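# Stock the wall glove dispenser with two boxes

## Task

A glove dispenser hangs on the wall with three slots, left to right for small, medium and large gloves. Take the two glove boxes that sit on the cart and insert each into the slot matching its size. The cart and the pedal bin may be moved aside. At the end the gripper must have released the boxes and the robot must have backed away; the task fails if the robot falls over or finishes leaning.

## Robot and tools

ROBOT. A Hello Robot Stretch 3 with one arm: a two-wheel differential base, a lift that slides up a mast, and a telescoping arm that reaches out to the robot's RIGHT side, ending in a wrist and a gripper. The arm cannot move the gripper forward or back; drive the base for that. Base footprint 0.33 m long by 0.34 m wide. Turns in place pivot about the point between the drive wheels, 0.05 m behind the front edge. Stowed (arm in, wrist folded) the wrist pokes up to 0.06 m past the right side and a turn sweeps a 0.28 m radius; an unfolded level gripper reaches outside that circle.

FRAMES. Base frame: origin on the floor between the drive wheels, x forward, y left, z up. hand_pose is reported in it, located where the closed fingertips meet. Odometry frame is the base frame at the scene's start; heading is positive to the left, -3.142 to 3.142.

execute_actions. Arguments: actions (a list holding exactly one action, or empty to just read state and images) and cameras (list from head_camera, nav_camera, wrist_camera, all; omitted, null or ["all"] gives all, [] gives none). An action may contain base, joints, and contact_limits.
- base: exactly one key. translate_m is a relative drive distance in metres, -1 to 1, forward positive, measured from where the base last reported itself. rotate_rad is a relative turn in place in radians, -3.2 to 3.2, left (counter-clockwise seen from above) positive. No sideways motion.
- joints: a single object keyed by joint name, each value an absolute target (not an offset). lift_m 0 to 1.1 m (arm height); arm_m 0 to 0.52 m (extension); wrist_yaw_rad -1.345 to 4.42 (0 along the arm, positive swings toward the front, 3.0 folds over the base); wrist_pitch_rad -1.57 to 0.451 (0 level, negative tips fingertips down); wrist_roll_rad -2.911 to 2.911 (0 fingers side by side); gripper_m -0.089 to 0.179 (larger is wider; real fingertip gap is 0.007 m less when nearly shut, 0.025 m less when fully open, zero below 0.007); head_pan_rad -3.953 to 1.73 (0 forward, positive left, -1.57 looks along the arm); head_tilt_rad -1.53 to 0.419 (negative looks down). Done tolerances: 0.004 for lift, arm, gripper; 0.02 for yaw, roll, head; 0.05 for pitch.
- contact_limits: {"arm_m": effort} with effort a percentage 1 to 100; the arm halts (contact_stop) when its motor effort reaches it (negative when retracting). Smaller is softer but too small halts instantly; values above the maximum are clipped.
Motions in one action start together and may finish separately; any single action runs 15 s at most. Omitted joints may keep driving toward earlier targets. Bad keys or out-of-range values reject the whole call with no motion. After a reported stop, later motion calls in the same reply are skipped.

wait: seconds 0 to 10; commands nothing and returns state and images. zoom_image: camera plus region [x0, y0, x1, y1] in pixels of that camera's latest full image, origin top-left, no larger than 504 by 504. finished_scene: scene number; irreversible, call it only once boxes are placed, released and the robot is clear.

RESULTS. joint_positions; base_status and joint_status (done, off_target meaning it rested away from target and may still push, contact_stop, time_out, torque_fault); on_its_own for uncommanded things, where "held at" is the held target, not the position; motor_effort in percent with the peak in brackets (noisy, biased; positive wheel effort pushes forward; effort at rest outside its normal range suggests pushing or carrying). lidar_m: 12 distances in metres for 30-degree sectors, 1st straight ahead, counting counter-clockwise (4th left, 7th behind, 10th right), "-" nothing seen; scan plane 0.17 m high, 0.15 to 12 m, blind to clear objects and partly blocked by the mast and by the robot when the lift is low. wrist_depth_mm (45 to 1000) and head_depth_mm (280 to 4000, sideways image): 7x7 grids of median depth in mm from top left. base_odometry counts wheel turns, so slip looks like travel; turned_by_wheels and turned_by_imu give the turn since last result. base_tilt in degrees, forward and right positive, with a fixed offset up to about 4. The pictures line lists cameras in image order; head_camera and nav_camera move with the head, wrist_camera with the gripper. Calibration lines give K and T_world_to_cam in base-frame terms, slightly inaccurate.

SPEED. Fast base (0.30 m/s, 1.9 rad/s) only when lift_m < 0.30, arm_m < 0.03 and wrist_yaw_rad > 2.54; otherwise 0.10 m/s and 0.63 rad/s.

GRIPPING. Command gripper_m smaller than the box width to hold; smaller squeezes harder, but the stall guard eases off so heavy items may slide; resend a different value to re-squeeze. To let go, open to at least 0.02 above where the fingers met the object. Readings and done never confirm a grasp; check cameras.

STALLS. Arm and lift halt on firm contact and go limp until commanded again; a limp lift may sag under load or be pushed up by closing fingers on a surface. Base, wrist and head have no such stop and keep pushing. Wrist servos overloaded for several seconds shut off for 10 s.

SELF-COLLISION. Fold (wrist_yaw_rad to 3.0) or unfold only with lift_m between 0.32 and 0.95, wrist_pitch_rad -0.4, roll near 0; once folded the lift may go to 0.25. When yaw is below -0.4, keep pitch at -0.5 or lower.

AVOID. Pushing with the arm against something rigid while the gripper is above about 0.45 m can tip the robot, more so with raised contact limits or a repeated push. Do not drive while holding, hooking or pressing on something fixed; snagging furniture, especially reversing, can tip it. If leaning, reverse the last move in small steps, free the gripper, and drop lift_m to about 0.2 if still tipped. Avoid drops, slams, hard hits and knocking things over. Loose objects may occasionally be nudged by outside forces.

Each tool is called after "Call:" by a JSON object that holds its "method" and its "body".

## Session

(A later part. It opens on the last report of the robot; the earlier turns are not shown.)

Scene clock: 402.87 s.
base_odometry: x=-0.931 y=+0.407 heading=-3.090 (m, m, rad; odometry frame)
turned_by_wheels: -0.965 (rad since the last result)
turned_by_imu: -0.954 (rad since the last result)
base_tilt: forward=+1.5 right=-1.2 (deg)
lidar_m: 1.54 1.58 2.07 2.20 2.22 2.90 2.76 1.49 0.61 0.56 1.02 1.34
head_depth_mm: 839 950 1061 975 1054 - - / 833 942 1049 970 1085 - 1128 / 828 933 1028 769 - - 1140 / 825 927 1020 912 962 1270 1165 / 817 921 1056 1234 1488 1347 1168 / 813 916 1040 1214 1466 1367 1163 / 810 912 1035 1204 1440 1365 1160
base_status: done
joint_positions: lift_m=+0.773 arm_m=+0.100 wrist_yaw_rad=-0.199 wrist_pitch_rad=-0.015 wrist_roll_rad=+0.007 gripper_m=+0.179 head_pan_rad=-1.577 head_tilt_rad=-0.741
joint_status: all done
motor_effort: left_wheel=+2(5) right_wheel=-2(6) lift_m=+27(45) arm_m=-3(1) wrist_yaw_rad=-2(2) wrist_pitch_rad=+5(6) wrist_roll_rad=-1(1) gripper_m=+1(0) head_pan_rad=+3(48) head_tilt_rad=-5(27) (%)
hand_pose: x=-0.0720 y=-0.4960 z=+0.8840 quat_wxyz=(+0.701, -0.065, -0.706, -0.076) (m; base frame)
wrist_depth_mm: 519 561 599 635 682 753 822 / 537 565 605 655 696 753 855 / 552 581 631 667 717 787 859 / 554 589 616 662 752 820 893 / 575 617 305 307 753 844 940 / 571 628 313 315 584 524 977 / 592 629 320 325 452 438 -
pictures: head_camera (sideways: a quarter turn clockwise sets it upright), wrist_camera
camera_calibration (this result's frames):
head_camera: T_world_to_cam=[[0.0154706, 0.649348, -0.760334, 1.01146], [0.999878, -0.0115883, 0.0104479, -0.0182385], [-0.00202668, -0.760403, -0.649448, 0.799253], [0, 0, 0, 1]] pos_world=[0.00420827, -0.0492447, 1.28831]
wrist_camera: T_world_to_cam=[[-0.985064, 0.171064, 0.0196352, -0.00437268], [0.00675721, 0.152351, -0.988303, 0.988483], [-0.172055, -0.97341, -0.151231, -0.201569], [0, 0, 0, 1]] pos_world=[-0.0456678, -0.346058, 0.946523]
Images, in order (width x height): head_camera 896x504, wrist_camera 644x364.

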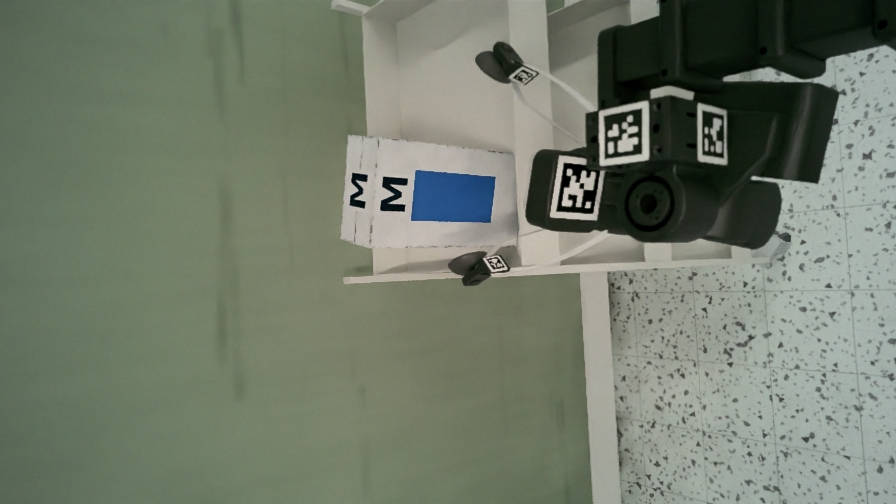

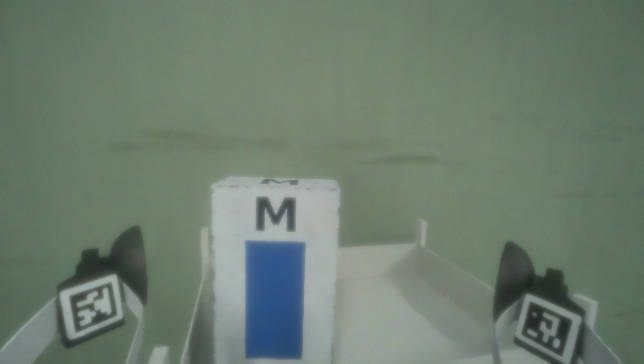

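Call:
{"method": "execute_actions", "body": {"actions": [{"base": {"translate_m": -0.006}, "joints": {"arm_m": 0.235, "wrist_yaw_rad": -0.13}}], "cameras": ["wrist_camera"]}}

Scene clock: 443.73 s.
base_odometry: x=-0.925 y=+0.407 heading=-3.090 (m, m, rad; odometry frame)
turned_by_wheels: +0.000 (rad since the last result)
turned_by_imu: +0.000 (rad since the last result)
base_tilt: forward=+1.5 right=-1.2 (deg)
lidar_m: 1.55 1.58 2.09 2.20 2.22 2.89 2.75 1.50 0.61 0.56 1.02 1.34
head_depth_mm: 840 950 1062 973 1036 - - / 834 941 1057 1026 - 1225 1158 / 832 940 1027 724 - 1210 1161 / 825 926 1035 919 1061 1186 1167 / 822 920 1057 1235 1481 1353 1157 / 815 916 1045 1215 1470 1364 1162 / 809 910 1037 1212 1445 1360 1172
base_status: done
joint_positions: lift_m=+0.773 arm_m=+0.235 wrist_yaw_rad=-0.131 wrist_pitch_rad=-0.016 wrist_roll_rad=+0.007 gripper_m=+0.179 head_pan_rad=-1.577 head_tilt_rad=-0.741
joint_status: all done
motor_effort: left_wheel=+1(4) right_wheel=-1(5) lift_m=+27(27) arm_m=+4(5) wrist_yaw_rad=+0(2) wrist_pitch_rad=+6(5) wrist_roll_rad=-1(1) gripper_m=+1(0) head_pan_rad=+4(4) head_tilt_rad=-5(5) (%)
hand_pose: x=-0.0549 y=-0.6334 z=+0.8840 quat_wxyz=(+0.703, -0.041, -0.708, -0.052) (m; base frame)
wrist_depth_mm: 435 451 476 499 524 559 594 / 447 460 490 507 537 570 607 / 449 472 500 522 548 588 628 / 465 481 507 529 569 609 654 / 471 492 172 170 207 619 662 / 475 516 175 173 172 521 706 / 494 526 180 177 177 437 719
pictures: wrist_camera
camera_calibration (this result's frames):
wrist_camera: T_world_to_cam=[[-0.994414, 0.103705, 0.019627, -0.00713256], [-0.00357498, 0.152755, -0.988258, 1.00887], [-0.105486, -0.982808, -0.151531, -0.33437], [0, 0, 0, 1]] pos_world=[-0.0387573, -0.481991, 0.946492]
Images, in order (width x height): wrist_camera 644x364.

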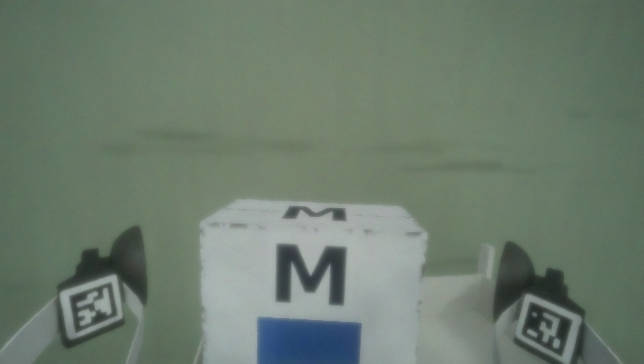

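Call:
{"method": "execute_actions", "body": {"actions": [{"joints": {"arm_m": 0.288}}], "cameras": ["wrist_camera"]}}

Scene clock: 453.57 s.
base_odometry: x=-0.925 y=+0.407 heading=-3.090 (m, m, rad; odometry frame)
turned_by_wheels: +0.000 (rad since the last result)
turned_by_imu: +0.000 (rad since the last result)
base_tilt: forward=+1.4 right=-1.2 (deg)
lidar_m: 1.55 1.58 2.08 2.19 2.22 2.89 2.74 1.50 0.61 0.57 1.02 1.34
head_depth_mm: 842 943 1064 974 920 - - / 832 939 1057 - 1078 1212 1160 / 827 933 1027 - 1080 1206 1160 / 825 929 1036 942 1085 1190 1161 / 818 919 1049 1231 1480 1361 1168 / 814 916 1040 1219 1465 1364 1159 / 807 911 1040 1212 1447 1364 1171
base_status: not commanded
joint_positions: lift_m=+0.773 arm_m=+0.288 wrist_yaw_rad=-0.131 wrist_pitch_rad=-0.016 wrist_roll_rad=+0.007 gripper_m=+0.179 head_pan_rad=-1.577 head_tilt_rad=-0.741
joint_status: all done
motor_effort: left_wheel=+1(1) right_wheel=-2(2) lift_m=+27(27) arm_m=+4(3) wrist_yaw_rad=+1(1) wrist_pitch_rad=+6(5) wrist_roll_rad=-1(1) gripper_m=+0(0) head_pan_rad=+3(3) head_tilt_rad=-5(5) (%)
hand_pose: x=-0.0549 y=-0.6864 z=+0.8840 quat_wxyz=(+0.703, -0.041, -0.708, -0.052) (m; base frame)
wrist_depth_mm: 389 404 426 455 476 503 531 / 400 414 433 459 484 519 549 / 405 422 446 470 500 533 564 / 415 436 458 478 510 543 587 / 422 445 153 157 163 557 603 / 431 456 119 118 116 116 621 / 449 458 122 121 119 412 654
pictures: wrist_camera
camera_calibration (this result's frames):
wrist_camera: T_world_to_cam=[[-0.994414, 0.103705, 0.0196269, -0.00163618], [-0.00357493, 0.152755, -0.988258, 1.01696], [-0.105486, -0.982808, -0.151531, -0.386459], [0, 0, 0, 1]] pos_world=[-0.0387573, -0.534991, 0.946492]
Images, in order (width x height): wrist_camera 644x364.

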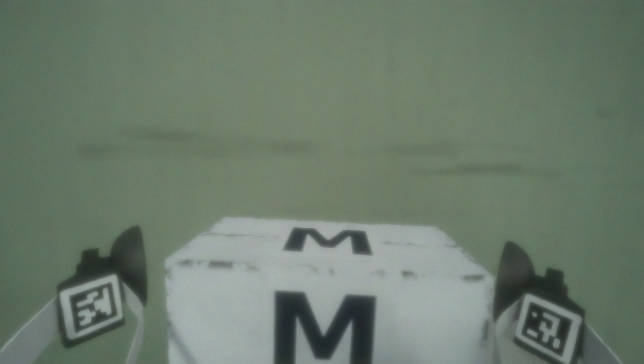

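Call:
{"method": "execute_actions", "body": {"actions": [{"joints": {"wrist_yaw_rad": -0.148}}], "cameras": ["wrist_camera"]}}

Scene clock: 466.30 s.
base_odometry: x=-0.925 y=+0.407 heading=-3.090 (m, m, rad; odometry frame)
turned_by_wheels: +0.000 (rad since the last result)
turned_by_imu: +0.000 (rad since the last result)
base_tilt: forward=+1.5 right=-1.2 (deg)
lidar_m: 1.54 1.58 2.08 2.20 2.22 2.89 2.75 1.50 0.61 0.57 1.02 1.34
head_depth_mm: 840 945 1066 974 924 - - / 837 941 1055 - 1067 1210 1162 / 829 936 1027 - 1084 1210 1161 / 823 929 1037 960 1084 1184 1162 / 819 925 1054 1218 1483 1352 1166 / 814 914 1043 1217 1458 1356 1165 / 812 905 1033 1213 1441 1351 1171
base_status: not commanded
joint_positions: lift_m=+0.773 arm_m=+0.288 wrist_yaw_rad=-0.146 wrist_pitch_rad=-0.016 wrist_roll_rad=+0.007 gripper_m=+0.179 head_pan_rad=-1.577 head_tilt_rad=-0.741
joint_status: all done
motor_effort: left_wheel=+2(2) right_wheel=-2(2) lift_m=+27(27) arm_m=+4(4) wrist_yaw_rad=-1(3) wrist_pitch_rad=+6(6) wrist_roll_rad=-1(1) gripper_m=+1(0) head_pan_rad=+3(3) head_tilt_rad=-5(5) (%)
hand_pose: x=-0.0586 y=-0.6858 z=+0.8840 quat_wxyz=(+0.703, -0.046, -0.708, -0.057) (m; base frame)
wrist_depth_mm: 386 403 425 450 478 509 548 / 394 413 439 465 485 516 563 / 400 421 446 470 502 536 587 / 408 433 456 488 515 552 607 / 421 441 153 156 164 568 614 / 427 120 118 118 116 120 648 / 443 456 122 120 119 415 668
pictures: wrist_camera
camera_calibration (this result's frames):
wrist_camera: T_world_to_cam=[[-0.992778, 0.118349, 0.0196272, 0.00473513], [-0.00132351, 0.152791, -0.988258, 1.01703], [-0.119958, -0.981146, -0.151531, -0.386049], [0, 0, 0, 1]] pos_world=[-0.0402629, -0.534724, 0.946492]
Images, in order (width x height): wrist_camera 644x364.

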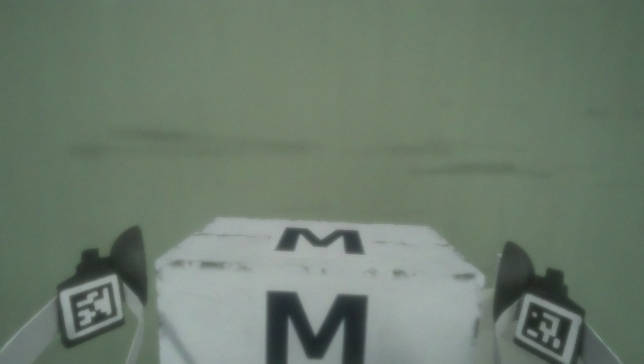

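Centred (u≈320). Grip.

Call:
{"method": "execute_actions", "body": {"actions": [{"joints": {"gripper_m": 0.09, "arm_m": 0.290}}], "cameras": ["wrist_camera"]}}

Scene clock: 471.73 s.
base_odometry: x=-0.925 y=+0.407 heading=-3.090 (m, m, rad; odometry frame)
turned_by_wheels: +0.000 (rad since the last result)
turned_by_imu: +0.000 (rad since the last result)
base_tilt: forward=+1.4 right=-1.3 (deg)
lidar_m: 1.55 1.58 2.08 2.20 2.22 2.90 2.74 1.50 0.61 0.57 1.02 1.34
head_depth_mm: 840 947 1060 968 922 - - / 836 941 1058 1043 1058 1213 1157 / 833 935 1027 - 1084 1216 1158 / 826 926 1024 996 1082 1183 1171 / 814 924 1052 1231 1483 1358 1162 / 817 914 1043 1217 1471 1350 1167 / 811 908 1043 1206 1443 1361 1165
base_status: not commanded
joint_positions: lift_m=+0.773 arm_m=+0.290 wrist_yaw_rad=-0.146 wrist_pitch_rad=-0.016 wrist_roll_rad=+0.007 gripper_m=+0.091 head_pan_rad=-1.577 head_tilt_rad=-0.741
joint_status: all done
motor_effort: left_wheel=+2(2) right_wheel=-2(2) lift_m=+27(27) arm_m=+4(4) wrist_yaw_rad=-2(2) wrist_pitch_rad=+6(6) wrist_roll_rad=-1(1) gripper_m=-17(99) head_pan_rad=+4(4) head_tilt_rad=-5(4) (%)
hand_pose: x=-0.0587 y=-0.6878 z=+0.8840 quat_wxyz=(+0.703, -0.046, -0.708, -0.057) (m; base frame)
wrist_depth_mm: 384 404 426 448 474 504 537 / 392 410 435 455 487 521 559 / 399 420 444 474 501 533 580 / 406 431 454 483 512 552 595 / 417 432 150 155 163 567 613 / 429 441 125 124 123 594 625 / 432 462 127 126 126 409 649
pictures: wrist_camera
camera_calibration (this result's frames):
wrist_camera: T_world_to_cam=[[-0.992722, 0.118818, 0.0196265, 0.00517667], [-0.00125068, 0.152792, -0.988258, 1.01733], [-0.120422, -0.98109, -0.151531, -0.38799], [0, 0, 0, 1]] pos_world=[-0.0403111, -0.536708, 0.946492]
Images, in order (width x height): wrist_camera 644x364.

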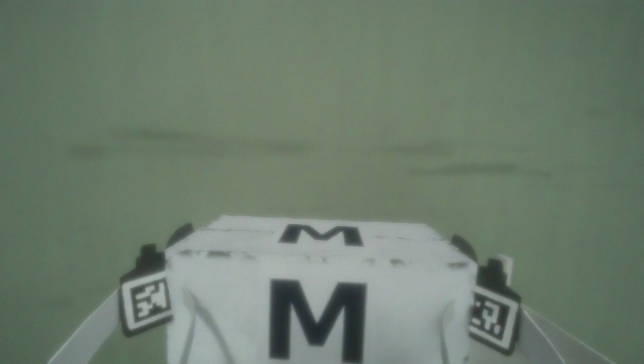

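Call:
{"method": "execute_actions", "body": {"actions": [{"joints": {"lift_m": 0.87, "wrist_pitch_rad": 0.11}}], "cameras": ["head_camera"]}}

Scene clock: 494.13 s.
base_odometry: x=-0.925 y=+0.407 heading=-3.090 (m, m, rad; odometry frame)
turned_by_wheels: +0.000 (rad since the last result)
turned_by_imu: +0.000 (rad since the last result)
base_tilt: forward=+1.5 right=-1.2 (deg)
lidar_m: 1.54 1.58 2.08 2.20 2.22 2.89 2.75 1.50 0.60 0.57 1.02 1.34
head_depth_mm: 841 948 1070 - - 1217 1163 / 832 940 1035 910 1056 1214 1156 / 830 931 - 898 1055 1210 1162 / 824 929 997 940 1055 1194 1166 / 821 921 1052 1232 1473 1351 1169 / 815 915 1047 1221 1453 1359 1174 / 810 911 1038 1208 1436 1356 1167
base_status: not commanded
joint_positions: lift_m=+0.870 arm_m=+0.290 wrist_yaw_rad=-0.146 wrist_pitch_rad=+0.042 wrist_roll_rad=+0.007 gripper_m=+0.091 head_pan_rad=-1.577 head_tilt_rad=-0.741
joint_status: wrist_pitch_rad off_target (ended at +0.042, target +0.110); the others done
motor_effort: left_wheel=+1(1) right_wheel=-2(2) lift_m=+54(56) arm_m=+4(4) wrist_yaw_rad=-2(1) wrist_pitch_rad=+24(28) wrist_roll_rad=-1(1) gripper_m=-17(18) head_pan_rad=+4(3) head_tilt_rad=-5(4) (%)
hand_pose: x=-0.0589 y=-0.6890 z=+0.9950 quat_wxyz=(+0.704, -0.066, -0.706, -0.037) (m; base frame)
wrist_depth_mm: 390 413 431 461 490 522 560 / 399 413 439 460 495 533 567 / 404 424 448 473 510 537 582 / 407 427 451 486 507 549 592 / 418 436 157 163 173 563 603 / 418 430 126 124 124 581 611 / 423 447 127 126 125 570 633
pictures: head_camera (sideways: a quarter turn clockwise sets it upright)
camera_calibration (this result's frames):
head_camera: T_world_to_cam=[[0.0154488, 0.64946, -0.760238, 1.01133], [0.999879, -0.0115551, 0.0104471, -0.0182375], [-0.00199971, -0.760308, -0.64956, 0.799398], [0, 0, 0, 1]] pos_world=[0.00420999, -0.0492428, 1.2883]
Images, in order (width x height): head_camera 896x504.

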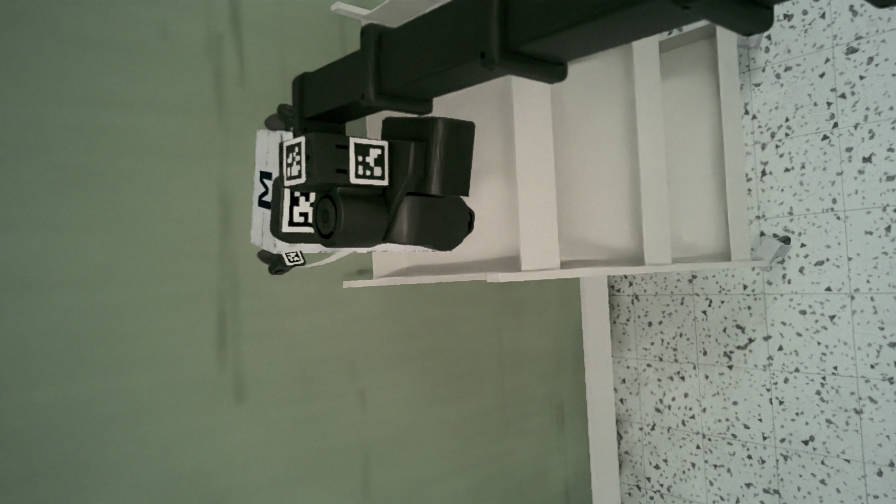

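Call:
{"method": "execute_actions", "body": {"actions": [{"joints": {"lift_m": 0.928, "arm_m": 0.21, "wrist_pitch_rad": 0.095}}], "cameras": []}}

Call:
{"method": "execute_actions", "body": {"actions": [{"base": {"rotate_rad": 0.889}, "joints": {"arm_m": 0.07, "wrist_yaw_rad": 0.0, "head_pan_rad": -0.5, "head_tilt_rad": -0.5}}], "cameras": ["nav_camera"]}}

Scene clock: 515.93 s.
base_odometry: x=-0.925 y=+0.407 heading=-3.090 (m, m, rad; odometry frame)
turned_by_wheels: +0.000 (rad since the last result)
turned_by_imu: +0.000 (rad since the last result)
base_tilt: forward=+1.5 right=-1.2 (deg)
lidar_m: 1.54 1.58 2.08 2.20 2.22 2.88 2.75 1.50 0.61 0.56 1.02 1.34
head_depth_mm: 837 948 - 939 1047 1225 1159 / 834 941 - - 1052 1212 1163 / 831 920 - - 1059 1208 1165 / 825 914 1008 946 1057 1181 1167 / 820 922 1055 1232 1473 1348 1159 / 815 915 1046 1219 1461 1362 1165 / 810 909 1040 1204 1443 1366 1174
base_status: not commanded
joint_positions: lift_m=+0.928 arm_m=+0.210 wrist_yaw_rad=-0.147 wrist_pitch_rad=+0.033 wrist_roll_rad=+0.007 gripper_m=+0.091 head_pan_rad=-1.577 head_tilt_rad=-0.741
joint_status: wrist_pitch_rad off_target (ended at +0.033, target +0.095); the others done
motor_effort: left_wheel=+1(1) right_wheel=-2(2) lift_m=+54(56) arm_m=-3(4) wrist_yaw_rad=-2(2) wrist_pitch_rad=+22(24) wrist_roll_rad=-1(1) gripper_m=-16(17) head_pan_rad=+3(3) head_tilt_rad=-5(5) (%)
hand_pose: x=-0.0590 y=-0.6094 z=+1.0507 quat_wxyz=(+0.704, -0.063, -0.706, -0.040) (m; base frame)
wrist_depth_mm: 459 476 507 532 571 602 645 / 458 483 508 546 578 618 661 / 469 491 525 558 592 629 666 / 478 501 533 556 608 640 694 / 485 508 156 162 172 655 711 / 488 506 126 124 124 680 736 / 490 527 127 126 125 693 752
pictures: none
No camera images: the call's "cameras" was empty. Leave "cameras" out to get every camera's image.

Scene clock: 518.33 s.
base_odometry: x=-0.925 y=+0.407 heading=-2.201 (m, m, rad; odometry frame)
turned_by_wheels: +0.889 (rad since the last result)
turned_by_imu: +0.880 (rad since the last result)
base_tilt: forward=+1.5 right=-1.2 (deg)
lidar_m: 1.85 2.76 2.20 2.59 2.74 1.83 0.65 0.56 1.00 1.19 1.55 1.55
head_depth_mm: 1234 1330 1430 1561 1731 1598 1307 / 1280 1369 1491 1627 1793 1600 1308 / 1317 1416 1541 1703 1860 1602 1319 / 1358 1474 1608 1775 1926 1615 1312 / 1407 1526 1682 1847 1981 1618 1317 / 1469 1593 1754 1947 2089 1602 1323 / 1520 1654 1768 2049 2090 1621 1321
base_status: done
joint_positions: lift_m=+0.928 arm_m=+0.070 wrist_yaw_rad=+0.001 wrist_pitch_rad=+0.033 wrist_roll_rad=+0.007 gripper_m=+0.091 head_pan_rad=-0.507 head_tilt_rad=-0.508
joint_status: all done
motor_effort: left_wheel=-1(4) right_wheel=+1(7) lift_m=+54(54) arm_m=-2(3) wrist_yaw_rad=+0(9) wrist_pitch_rad=+22(22) wrist_roll_rad=-1(1) gripper_m=-17(17) head_pan_rad=+3(45) head_tilt_rad=+5(28) (%)
hand_pose: x=-0.0213 y=-0.4721 z=+1.0507 quat_wxyz=(+0.705, -0.011, -0.709, +0.012) (m; base frame)
wrist_depth_mm: 947 - - - 838 679 563 / 975 - - - 853 685 561 / - - - - 846 684 579 / - - - - 857 689 574 / - - 156 163 172 698 576 / - - 126 125 124 648 571 / - - 127 126 125 655 577
pictures: nav_camera (sideways: a quarter turn counterclockwise sets it upright)
camera_calibration (this result's frames):
nav_camera: T_world_to_cam=[[0.479781, -0.215664, 0.85047, -1.06752], [-0.482434, -0.874481, 0.0504059, -0.00951005], [0.732849, -0.434479, -0.523603, 0.638364], [0, 0, 0, 1]] pos_world=[0.0397626, 0.0388146, 1.24262]
Images, in order (width x height): nav_camera 672x504.

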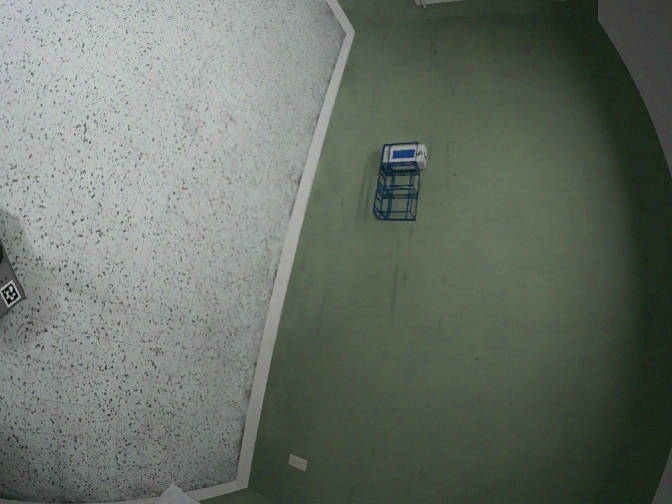

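Call:
{"method": "execute_actions", "body": {"actions": [{"base": {"translate_m": 1.0}, "joints": {"head_pan_rad": -1.57, "head_tilt_rad": -0.75}}], "cameras": []}}

Call:
{"method": "execute_actions", "body": {"actions": [{"base": {"translate_m": 0.333}}], "cameras": []}}

Call:
{"method": "execute_actions", "body": {"actions": [{"base": {"rotate_rad": 0.741}}], "cameras": ["head_camera", "wrist_camera"]}}

Scene clock: 536.23 s.
base_odometry: x=-1.514 y=-0.401 heading=-2.201 (m, m, rad; odometry frame)
turned_by_wheels: +0.000 (rad since the last result)
turned_by_imu: +0.002 (rad since the last result)
base_tilt: forward=+1.4 right=-1.2 (deg)
lidar_m: 1.05 1.95 1.85 1.75 3.40 3.17 1.48 1.46 1.62 0.99 0.88 0.88
head_depth_mm: 1314 1553 1861 - - 1283 1151 / 1173 1357 1484 - - 1283 1163 / 1066 1214 480 - - 1307 1162 / 973 1087 481 489 1539 1333 1168 / 894 998 1101 1287 1501 1353 1170 / 829 909 1020 1152 1327 1358 1162 / 770 844 934 1047 1180 1305 1168
base_status: done
joint_positions: lift_m=+0.928 arm_m=+0.070 wrist_yaw_rad=+0.001 wrist_pitch_rad=+0.033 wrist_roll_rad=+0.007 gripper_m=+0.091 head_pan_rad=-1.563 head_tilt_rad=-0.741
joint_status: all done
motor_effort: left_wheel=-2(3) right_wheel=+2(6) lift_m=+54(54) arm_m=-2(3) wrist_yaw_rad=-1(0) wrist_pitch_rad=+22(23) wrist_roll_rad=-1(1) gripper_m=-17(16) head_pan_rad=-4(49) head_tilt_rad=-5(26) (%)
hand_pose: x=-0.0213 y=-0.4721 z=+1.0507 quat_wxyz=(+0.705, -0.011, -0.709, +0.012) (m; base frame)
wrist_depth_mm: 484 560 679 829 - - - / 486 558 683 845 - - - / 497 575 690 882 - - - / 502 583 702 892 - - - / 508 575 156 163 172 - - / 517 554 126 124 123 - - / 510 594 127 126 125 - -
pictures: none
No camera images: the call's "cameras" was empty. Leave "cameras" out to get every camera's image.

Scene clock: 540.63 s.
base_odometry: x=-1.711 y=-0.670 heading=-2.201 (m, m, rad; odometry frame)
turned_by_wheels: +0.000 (rad since the last result)
turned_by_imu: +0.000 (rad since the last result)
base_tilt: forward=+1.5 right=-1.2 (deg)
lidar_m: 0.79 1.46 1.78 1.71 2.62 3.60 1.79 1.97 1.21 0.74 0.65 0.66
head_depth_mm: 965 1128 1377 - - 1275 1163 / 864 995 1091 - - 1286 1160 / 782 890 481 - - 1304 1163 / 712 802 481 490 1244 1338 1172 / 658 732 809 943 1104 1290 1166 / 608 672 751 847 974 1149 1169 / 567 623 689 764 846 1007 1128
base_status: done
joint_positions: lift_m=+0.928 arm_m=+0.070 wrist_yaw_rad=+0.001 wrist_pitch_rad=+0.033 wrist_roll_rad=+0.007 gripper_m=+0.091 head_pan_rad=-1.563 head_tilt_rad=-0.741
joint_status: not commanded
motor_effort: left_wheel=-1(3) right_wheel=+1(5) lift_m=+54(54) arm_m=-4(3) wrist_yaw_rad=+0(1) wrist_pitch_rad=+22(22) wrist_roll_rad=-1(1) gripper_m=-17(16) head_pan_rad=-4(4) head_tilt_rad=-5(5) (%)
hand_pose: x=-0.0213 y=-0.4721 z=+1.0507 quat_wxyz=(+0.705, -0.011, -0.709, +0.012) (m; base frame)
wrist_depth_mm: 323 369 446 555 755 - - / 327 376 451 570 764 - - / 332 380 461 586 802 - - / 337 389 470 593 820 - - / 343 383 155 162 172 - - / 347 368 126 125 124 - - / 343 398 127 126 125 - -
pictures: none
No camera images: the call's "cameras" was empty. Leave "cameras" out to get every camera's image.

Scene clock: 542.77 s.
base_odometry: x=-1.711 y=-0.670 heading=-1.460 (m, m, rad; odometry frame)
turned_by_wheels: +0.741 (rad since the last result)
turned_by_imu: +0.733 (rad since the last result)
base_tilt: forward=+1.5 right=-1.3 (deg)
lidar_m: 1.77 1.72 1.70 3.61 2.78 1.79 1.98 0.92 0.68 0.66 0.68 0.94
head_depth_mm: 526 591 674 - - 1260 1163 / 527 591 637 - - 1255 1161 / 528 591 479 - - 1239 1164 / 528 595 480 489 960 1216 1168 / 528 595 667 733 821 1206 1166 / 529 597 683 734 938 1209 1171 / 531 596 683 803 970 1222 1170
base_status: done
joint_positions: lift_m=+0.928 arm_m=+0.070 wrist_yaw_rad=+0.000 wrist_pitch_rad=+0.033 wrist_roll_rad=+0.007 gripper_m=+0.091 head_pan_rad=-1.563 head_tilt_rad=-0.741
joint_status: not commanded
motor_effort: left_wheel=-1(4) right_wheel=+1(4) lift_m=+54(54) arm_m=-2(3) wrist_yaw_rad=+0(0) wrist_pitch_rad=+22(23) wrist_roll_rad=-1(1) gripper_m=-17(16) head_pan_rad=-5(4) head_tilt_rad=-6(5) (%)
hand_pose: x=-0.0214 y=-0.4721 z=+1.0507 quat_wxyz=(+0.705, -0.011, -0.709, +0.012) (m; base frame)
wrist_depth_mm: 332 332 331 330 329 329 329 / 335 336 335 334 332 331 333 / 342 344 341 340 340 339 338 / 349 347 348 348 347 345 344 / 354 350 157 162 172 351 349 / 360 357 126 124 124 356 356 / 366 366 128 126 125 357 364
pictures: head_camera (sideways: a quarter turn clockwise sets it upright), wrist_camera
camera_calibration (this result's frames):
head_camera: T_world_to_cam=[[0.00639384, 0.649674, -0.760186, 1.01132], [0.999943, 0.0023826, 0.0104466, -0.0182373], [0.00859813, -0.760209, -0.649622, 0.799413], [0, 0, 0, 1]] pos_world=[0.00489657, -0.0492632, 1.2883]
wrist_camera: T_world_to_cam=[[-0.999434, -0.0263317, 0.0209268, -0.0566954], [-0.0235198, 0.102364, -0.994469, 1.13143], [0.0240439, -0.994398, -0.102926, -0.200882], [0, 0, 0, 1]] pos_world=[-0.0252223, -0.317068, 1.10569]
Images, in order (width x height): head_camera 896x504, wrist_camera 644x364.

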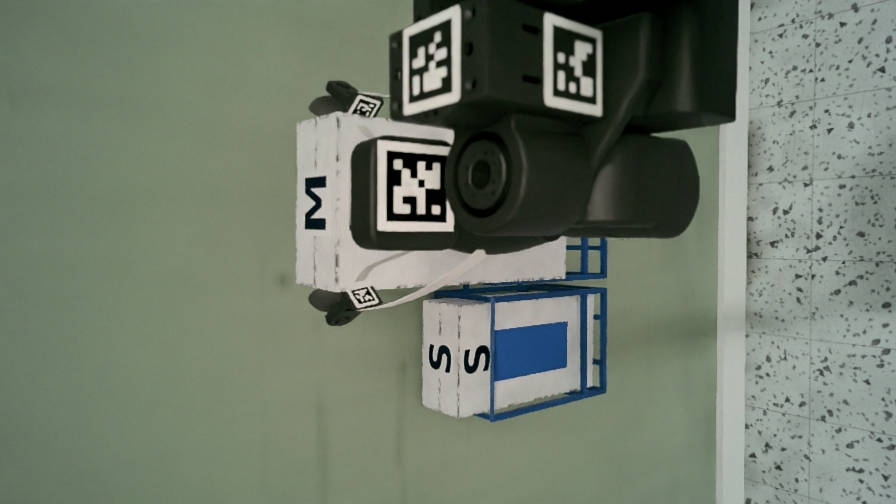

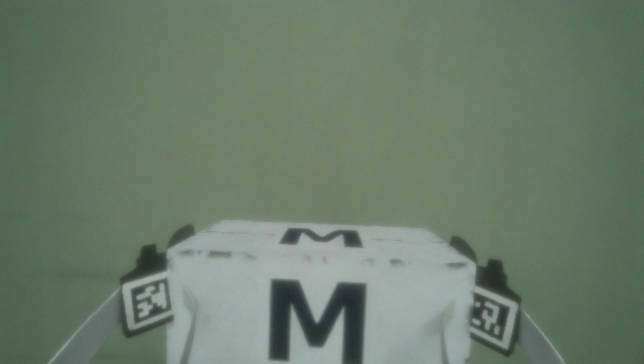

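Call:
{"method": "execute_actions", "body": {"actions": [{"joints": {"arm_m": 0.217}}], "cameras": ["head_camera"]}}

Call:
{"method": "zoom_image", "body": {"camera": "head_camera", "region": [400, 110, 640, 300]}}

Scene clock: 551.53 s.
base_odometry: x=-1.711 y=-0.670 heading=-1.460 (m, m, rad; odometry frame)
turned_by_wheels: +0.000 (rad since the last result)
turned_by_imu: +0.000 (rad since the last result)
base_tilt: forward=+1.5 right=-1.3 (deg)
lidar_m: 1.77 1.72 1.70 3.61 2.79 1.79 1.98 0.92 0.68 0.66 0.68 0.94
head_depth_mm: 525 592 - 827 946 1186 1160 / 525 591 - 839 946 1191 1163 / 527 582 - 832 954 1194 1161 / 527 582 597 759 953 1199 1168 / 528 595 680 732 819 1204 1166 / 530 597 681 735 937 1209 1165 / 530 599 683 799 962 1220 1166
base_status: not commanded
joint_positions: lift_m=+0.928 arm_m=+0.217 wrist_yaw_rad=+0.000 wrist_pitch_rad=+0.033 wrist_roll_rad=+0.007 gripper_m=+0.091 head_pan_rad=-1.563 head_tilt_rad=-0.741
joint_status: all done
motor_effort: left_wheel=-1(1) right_wheel=+2(2) lift_m=+54(54) arm_m=+4(6) wrist_yaw_rad=-1(0) wrist_pitch_rad=+22(22) wrist_roll_rad=-1(1) gripper_m=-17(17) head_pan_rad=-4(4) head_tilt_rad=-5(5) (%)
hand_pose: x=-0.0214 y=-0.6186 z=+1.0507 quat_wxyz=(+0.705, -0.011, -0.709, +0.012) (m; base frame)
wrist_depth_mm: 191 190 190 190 189 189 189 / 194 194 193 193 194 191 192 / 198 197 197 198 196 195 195 / 201 201 200 199 198 199 199 / 204 204 156 162 171 202 201 / 208 206 126 124 124 204 205 / 210 212 127 126 125 208 210
pictures: head_camera (sideways: a quarter turn clockwise sets it upright)
camera_calibration (this result's frames):
head_camera: T_world_to_cam=[[0.00643038, 0.649696, -0.760167, 1.01129], [0.999943, 0.0023258, 0.0104465, -0.0182371], [0.00855503, -0.760191, -0.649644, 0.799442], [0, 0, 0, 1]] pos_world=[0.00489378, -0.0492628, 1.2883]
Images, in order (width x height): head_camera 896x504.

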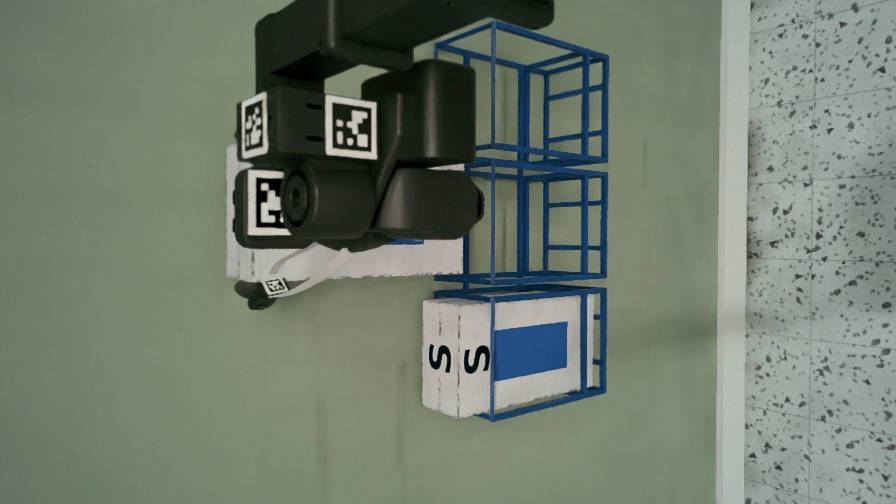

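Region (400, 110, 640, 300) of head_camera's 896x504 image, scaled by 2.100, with more detail than that image has; it fills the top 399 rows of this view, and the rest is white.

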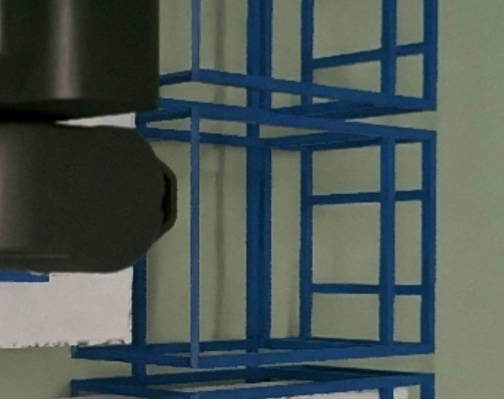

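Call:
{"method": "execute_actions", "body": {"actions": [{"base": {"translate_m": 0.006}, "joints": {"arm_m": 0.214}}], "cameras": ["head_camera"]}}

Call:
{"method": "zoom_image", "body": {"camera": "head_camera", "region": [400, 110, 640, 300]}}

Scene clock: 581.03 s.
base_odometry: x=-1.710 y=-0.676 heading=-1.460 (m, m, rad; odometry frame)
turned_by_wheels: +0.000 (rad since the last result)
turned_by_imu: +0.000 (rad since the last result)
base_tilt: forward=+1.5 right=-1.2 (deg)
lidar_m: 1.77 1.72 1.70 3.61 2.80 1.79 1.99 0.92 0.68 0.65 0.68 0.94
head_depth_mm: 525 590 - 810 948 1189 1158 / 525 591 - 840 952 1188 1163 / 526 581 - 851 950 1201 1160 / 528 584 594 805 957 1203 1163 / 530 595 680 726 816 1209 1169 / 529 597 682 739 935 1209 1164 / 529 598 685 802 967 1214 1173
base_status: done
joint_positions: lift_m=+0.928 arm_m=+0.214 wrist_yaw_rad=+0.000 wrist_pitch_rad=+0.033 wrist_roll_rad=+0.007 gripper_m=+0.091 head_pan_rad=-1.563 head_tilt_rad=-0.741
joint_status: all done
motor_effort: left_wheel=-1(2) right_wheel=+1(5) lift_m=+54(54) arm_m=-2(2) wrist_yaw_rad=-1(1) wrist_pitch_rad=+22(23) wrist_roll_rad=-1(1) gripper_m=-17(17) head_pan_rad=-5(4) head_tilt_rad=-4(5) (%)
hand_pose: x=-0.0214 y=-0.6161 z=+1.0507 quat_wxyz=(+0.705, -0.011, -0.709, +0.012) (m; base frame)
wrist_depth_mm: 193 193 193 192 192 192 191 / 196 196 196 196 195 195 194 / 200 200 200 199 199 198 198 / 204 203 203 203 203 202 201 / 207 206 156 162 171 205 205 / 210 209 126 125 124 208 208 / 214 214 127 126 125 211 211
pictures: head_camera (sideways: a quarter turn clockwise sets it upright)
camera_calibration (this result's frames):
head_camera: T_world_to_cam=[[0.00643014, 0.649696, -0.760167, 1.01129], [0.999943, 0.00232616, 0.0104465, -0.0182371], [0.0085553, -0.760191, -0.649644, 0.799442], [0, 0, 0, 1]] pos_world=[0.0048938, -0.0492628, 1.2883]
Images, in order (width x height): head_camera 896x504.

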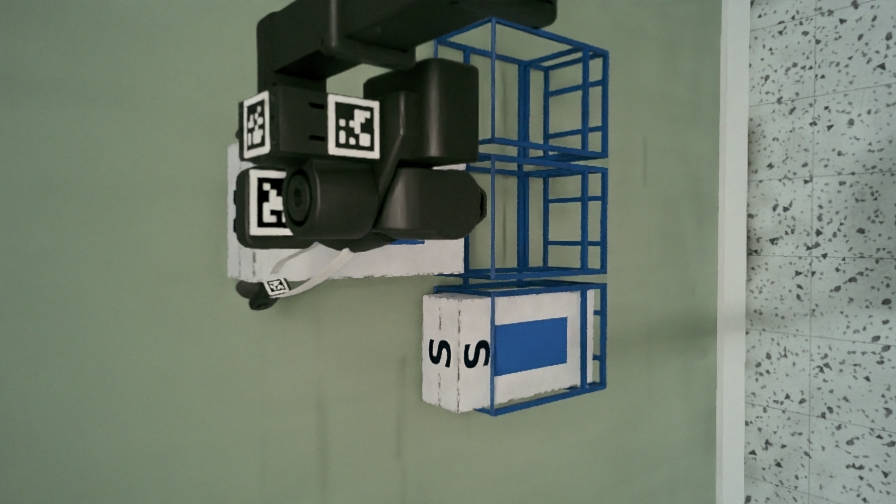

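Region (400, 110, 640, 300) of head_camera's 896x504 image, scaled by 2.100, with more detail than that image has; it fills the top 399 rows of this view, and the rest is white.

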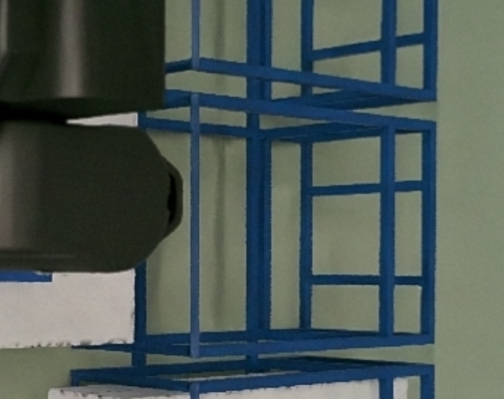

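Diff ≈12 px. Lower into the slot.

Call:
{"method": "execute_actions", "body": {"actions": [{"joints": {"lift_m": 0.87}}], "cameras": ["head_camera"]}}

Call:
{"method": "zoom_image", "body": {"camera": "head_camera", "region": [400, 110, 640, 300]}}

Scene clock: 586.50 s.
base_odometry: x=-1.710 y=-0.676 heading=-1.460 (m, m, rad; odometry frame)
turned_by_wheels: +0.000 (rad since the last result)
turned_by_imu: +0.000 (rad since the last result)
base_tilt: forward=+1.5 right=-1.2 (deg)
lidar_m: 1.77 1.72 1.70 3.61 2.79 1.79 1.99 0.92 0.68 0.65 0.68 0.94
head_depth_mm: 526 590 668 - 889 1209 1159 / 528 591 655 - 981 1191 1167 / 526 594 638 - 979 1196 1161 / 529 594 634 717 960 1199 1162 / 529 596 683 730 822 1214 1167 / 530 597 683 736 933 1214 1167 / 531 598 684 801 964 1222 1174
base_status: not commanded
joint_positions: lift_m=+0.870 arm_m=+0.214 wrist_yaw_rad=+0.000 wrist_pitch_rad=+0.033 wrist_roll_rad=+0.007 gripper_m=+0.091 head_pan_rad=-1.563 head_tilt_rad=-0.741
joint_status: all done
motor_effort: left_wheel=-2(1) right_wheel=+2(2) lift_m=+31(48) arm_m=-3(3) wrist_yaw_rad=+0(0) wrist_pitch_rad=+22(23) wrist_roll_rad=-1(1) gripper_m=-17(17) head_pan_rad=-4(4) head_tilt_rad=-5(5) (%)
hand_pose: x=-0.0214 y=-0.6161 z=+0.9933 quat_wxyz=(+0.705, -0.011, -0.709, +0.011) (m; base frame)
wrist_depth_mm: 193 193 193 193 192 191 191 / 196 196 196 196 195 195 194 / 200 200 200 200 198 198 198 / 203 203 203 203 202 202 201 / 207 206 156 162 172 204 204 / 211 209 126 125 124 207 207 / 214 214 127 126 125 211 212
pictures: head_camera (sideways: a quarter turn clockwise sets it upright)
camera_calibration (this result's frames):
head_camera: T_world_to_cam=[[0.00643014, 0.649696, -0.760167, 1.01129], [0.999943, 0.00232616, 0.0104465, -0.0182371], [0.0085553, -0.760191, -0.649644, 0.799442], [0, 0, 0, 1]] pos_world=[0.0048938, -0.0492628, 1.2883]
Images, in order (width x height): head_camera 896x504.

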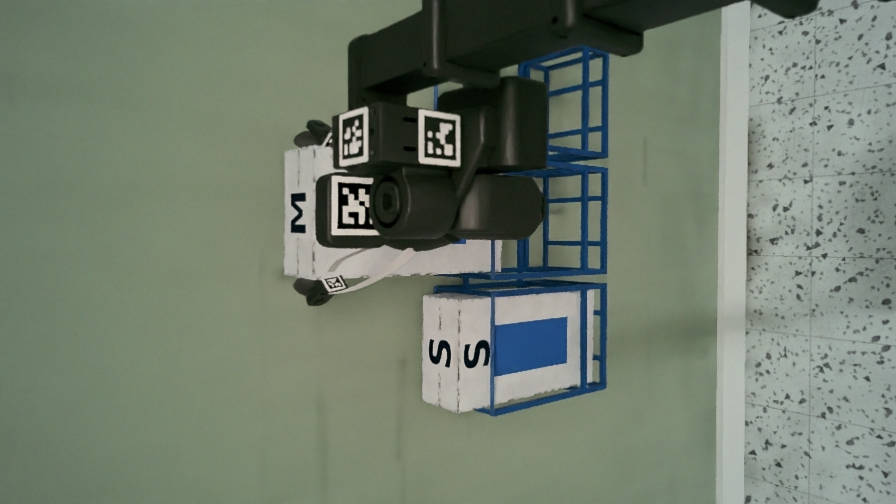

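Region (400, 110, 640, 300) of head_camera's 896x504 image, scaled by 2.100, with more detail than that image has; it fills the top 399 rows of this view, and the rest is white.

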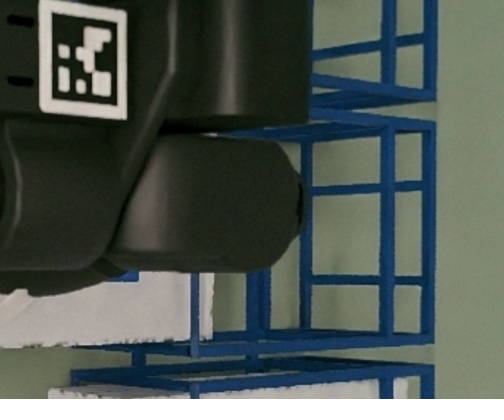

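Call:
{"method": "execute_actions", "body": {"actions": [{"joints": {"lift_m": 0.745}}], "cameras": ["head_camera", "wrist_camera"]}}

Scene clock: 593.37 s.
base_odometry: x=-1.710 y=-0.676 heading=-1.460 (m, m, rad; odometry frame)
turned_by_wheels: +0.000 (rad since the last result)
turned_by_imu: +0.000 (rad since the last result)
base_tilt: forward=+1.5 right=-1.2 (deg)
lidar_m: 1.77 1.71 1.70 3.61 2.79 1.79 1.99 0.92 0.68 0.65 0.68 0.94
head_depth_mm: 526 589 676 769 924 - - / 526 591 676 788 - 1191 1165 / 527 591 678 683 - 1196 1158 / 527 593 680 705 960 1207 1163 / 529 594 682 730 817 1209 1169 / 529 595 684 737 935 1210 1169 / 530 596 683 802 965 1214 1164
base_status: not commanded
joint_positions: lift_m=+0.745 arm_m=+0.214 wrist_yaw_rad=+0.000 wrist_pitch_rad=+0.033 wrist_roll_rad=+0.007 gripper_m=+0.091 head_pan_rad=-1.563 head_tilt_rad=-0.741
joint_status: all done
motor_effort: left_wheel=-1(1) right_wheel=+1(1) lift_m=+31(30) arm_m=-2(2) wrist_yaw_rad=+0(1) wrist_pitch_rad=+23(22) wrist_roll_rad=-1(1) gripper_m=-17(17) head_pan_rad=-4(5) head_tilt_rad=-5(5) (%)
hand_pose: x=-0.0214 y=-0.6161 z=+0.8682 quat_wxyz=(+0.705, -0.011, -0.709, +0.011) (m; base frame)
wrist_depth_mm: 194 193 194 192 192 191 192 / 197 196 196 196 195 195 193 / 200 199 199 199 199 197 198 / 203 204 203 201 202 201 201 / 206 206 156 162 171 204 205 / 209 193 126 125 123 207 209 / 146 146 127 126 125 211 211
pictures: head_camera (sideways: a quarter turn clockwise sets it upright), wrist_camera
camera_calibration (this result's frames):
head_camera: T_world_to_cam=[[0.00643014, 0.649696, -0.760167, 1.01129], [0.999943, 0.00232616, 0.0104465, -0.0182371], [0.0085553, -0.760191, -0.649644, 0.799442], [0, 0, 0, 1]] pos_world=[0.0048938, -0.0492628, 1.2883]
wrist_camera: T_world_to_cam=[[-0.999434, -0.0263432, 0.0209108, -0.0566625], [-0.0235191, 0.102946, -0.994409, 0.96505], [0.0240433, -0.994338, -0.103507, -0.3623], [0, 0, 0, 1]] pos_world=[-0.0252224, -0.46109, 0.923339]
Images, in order (width x height): head_camera 896x504, wrist_camera 644x364.

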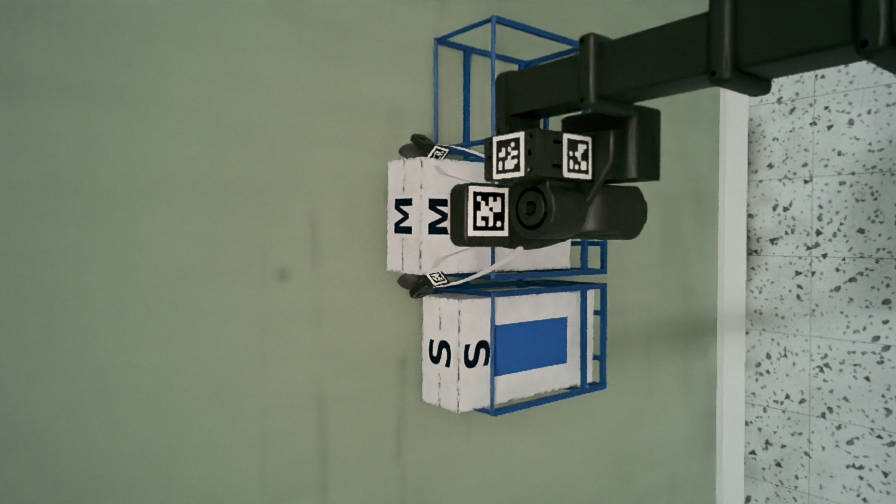

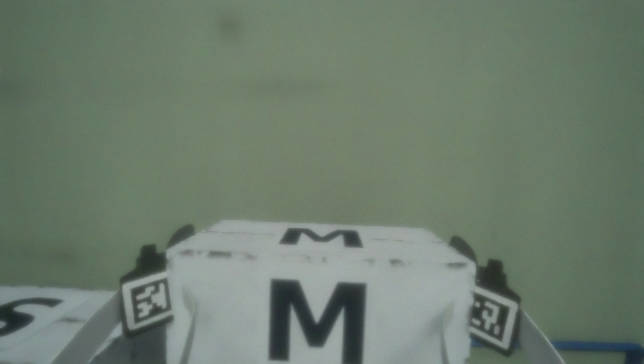

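Call:
{"method": "execute_actions", "body": {"actions": [{"joints": {"lift_m": 0.70}}], "cameras": ["head_camera", "wrist_camera"]}}

Scene clock: 598.30 s.
base_odometry: x=-1.710 y=-0.676 heading=-1.460 (m, m, rad; odometry frame)
turned_by_wheels: +0.000 (rad since the last result)
turned_by_imu: +0.000 (rad since the last result)
base_tilt: forward=+1.5 right=-1.2 (deg)
lidar_m: 1.77 1.72 1.70 3.61 2.78 1.79 1.99 0.92 0.68 0.65 0.68 0.94
head_depth_mm: 524 590 673 770 922 1147 - / 526 591 678 791 - 1240 1166 / 526 592 677 726 - 1231 1164 / 528 595 679 727 928 1207 1164 / 528 596 679 728 819 1199 1169 / 530 595 684 735 936 1212 1169 / 531 597 685 802 963 1217 1171
base_status: not commanded
joint_positions: lift_m=+0.700 arm_m=+0.214 wrist_yaw_rad=+0.000 wrist_pitch_rad=+0.040 wrist_roll_rad=+0.007 gripper_m=+0.091 head_pan_rad=-1.563 head_tilt_rad=-0.741
joint_status: all done
motor_effort: left_wheel=-1(1) right_wheel=+1(1) lift_m=+29(32) arm_m=-2(2) wrist_yaw_rad=+0(1) wrist_pitch_rad=+20(22) wrist_roll_rad=-1(1) gripper_m=-17(17) head_pan_rad=-4(4) head_tilt_rad=-5(5) (%)
hand_pose: x=-0.0214 y=-0.6162 z=+0.8251 quat_wxyz=(+0.705, -0.014, -0.709, +0.014) (m; base frame)
wrist_depth_mm: 194 193 193 193 193 192 193 / 197 197 197 196 196 195 196 / 200 200 199 199 198 198 199 / 203 203 203 202 202 201 200 / 151 172 156 162 172 204 205 / 116 128 126 125 124 207 206 / - 130 127 126 125 166 210
pictures: head_camera (sideways: a quarter turn clockwise sets it upright), wrist_camera
camera_calibration (this result's frames):
head_camera: T_world_to_cam=[[0.0064303, 0.649696, -0.760167, 1.01129], [0.999943, 0.00232592, 0.0104465, -0.0182371], [0.00855512, -0.760191, -0.649644, 0.799442], [0, 0, 0, 1]] pos_world=[0.00489379, -0.0492628, 1.2883]
wrist_camera: T_world_to_cam=[[-0.999434, -0.0261945, 0.0210951, -0.055823], [-0.0235189, 0.0959631, -0.995107, 0.918436], [0.024042, -0.99504, -0.0965248, -0.373025], [0, 0, 0, 1]] pos_world=[-0.0252225, -0.460773, 0.879113]
Images, in order (width x height): head_camera 896x504, wrist_camera 644x364.

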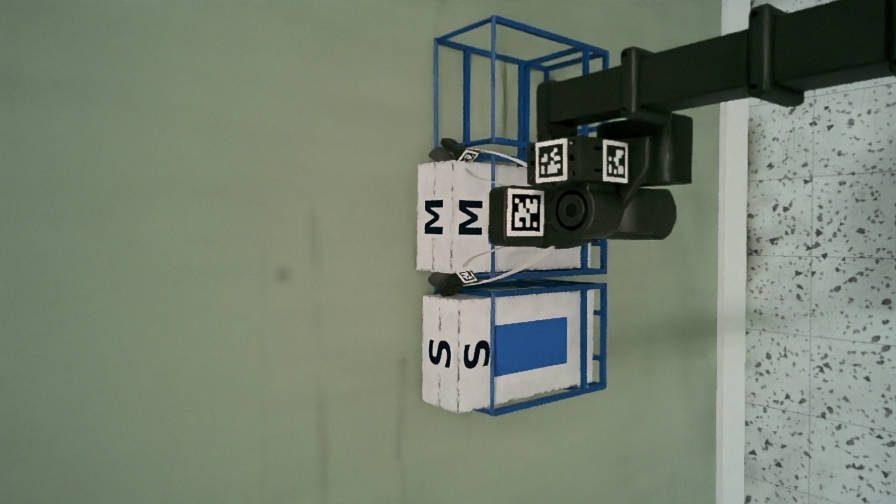

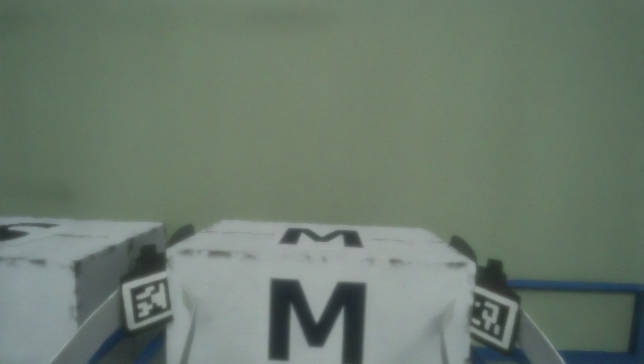

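Call:
{"method": "execute_actions", "body": {"actions": [{"joints": {"gripper_m": 0.163, "wrist_pitch_rad": 0.075}}], "cameras": ["head_camera", "wrist_camera"]}}

Scene clock: 603.30 s.
base_odometry: x=-1.710 y=-0.675 heading=-1.460 (m, m, rad; odometry frame)
turned_by_wheels: +0.000 (rad since the last result)
turned_by_imu: +0.000 (rad since the last result)
base_tilt: forward=+1.5 right=-1.2 (deg)
lidar_m: 1.76 1.72 1.70 3.62 2.79 1.79 1.99 0.92 0.68 0.65 0.68 0.94
head_depth_mm: 524 592 674 772 922 1142 - / 527 593 676 790 - 1235 1158 / 527 594 678 730 - 1226 1161 / 527 592 677 734 929 1205 1165 / 528 595 680 725 818 1208 1155 / 530 596 682 734 936 1204 1168 / 530 598 682 802 968 1215 1173
base_status: not commanded
joint_positions: lift_m=+0.700 arm_m=+0.214 wrist_yaw_rad=-0.016 wrist_pitch_rad=+0.042 wrist_roll_rad=+0.007 gripper_m=+0.163 head_pan_rad=-1.563 head_tilt_rad=-0.741
joint_status: all done
on_its_own: wrist_yaw_rad is at rest, and its effort (+13) is outside its rest range (-12 to +12)
motor_effort: left_wheel=-3(3) right_wheel=+7(7) lift_m=+29(29) arm_m=-2(2) wrist_yaw_rad=+13(13) wrist_pitch_rad=+12(18) wrist_roll_rad=-1(1) gripper_m=+5(94) head_pan_rad=-5(4) head_tilt_rad=-5(5) (%)
hand_pose: x=-0.0256 y=-0.6162 z=+0.8256 quat_wxyz=(+0.705, -0.020, -0.709, +0.009) (m; base frame)
wrist_depth_mm: 191 193 193 194 194 195 195 / 194 195 196 197 197 199 198 / 197 198 199 199 200 201 202 / 200 201 202 202 203 204 205 / 153 176 168 175 205 206 209 / 122 125 125 125 125 - 210 / - 129 126 126 126 209 214
pictures: head_camera (sideways: a quarter turn clockwise sets it upright), wrist_camera
camera_calibration (this result's frames):
head_camera: T_world_to_cam=[[0.00643014, 0.649696, -0.760167, 1.01129], [0.999943, 0.00232616, 0.0104465, -0.0182371], [0.0085553, -0.760191, -0.649644, 0.799442], [0, 0, 0, 1]] pos_world=[0.0048938, -0.0492628, 1.2883]
wrist_camera: T_world_to_cam=[[-0.999728, -0.00983672, 0.0211601, -0.0500084], [-0.0219948, 0.0943734, -0.995294, 0.918054], [0.00779348, -0.995488, -0.0945641, -0.375179], [0, 0, 0, 1]] pos_world=[-0.0268784, -0.460618, 0.879313]
Images, in order (width x height): head_camera 896x504, wrist_camera 644x364.

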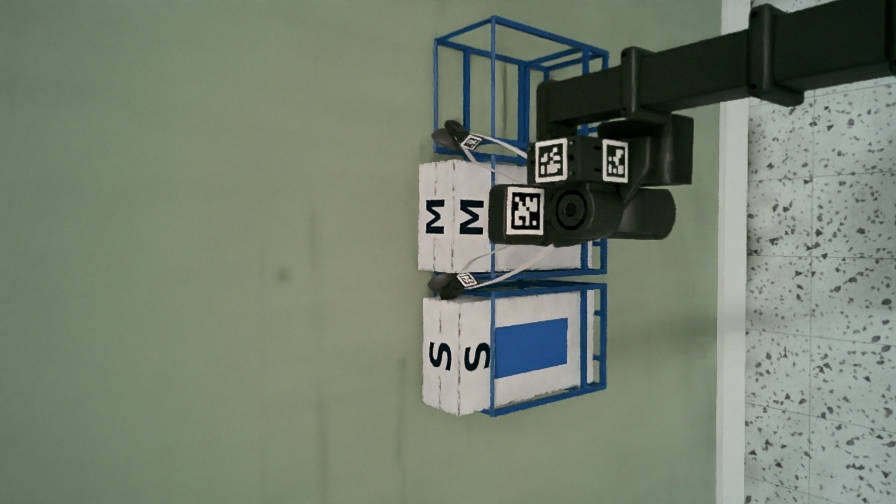

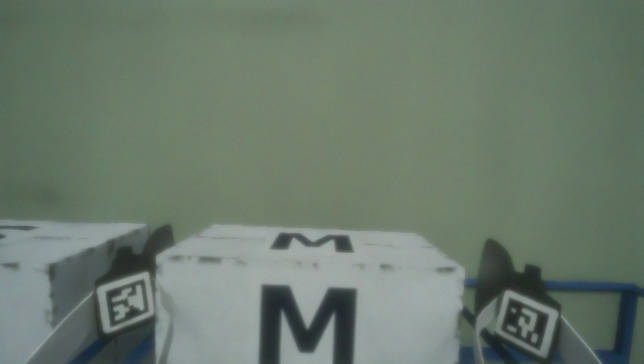

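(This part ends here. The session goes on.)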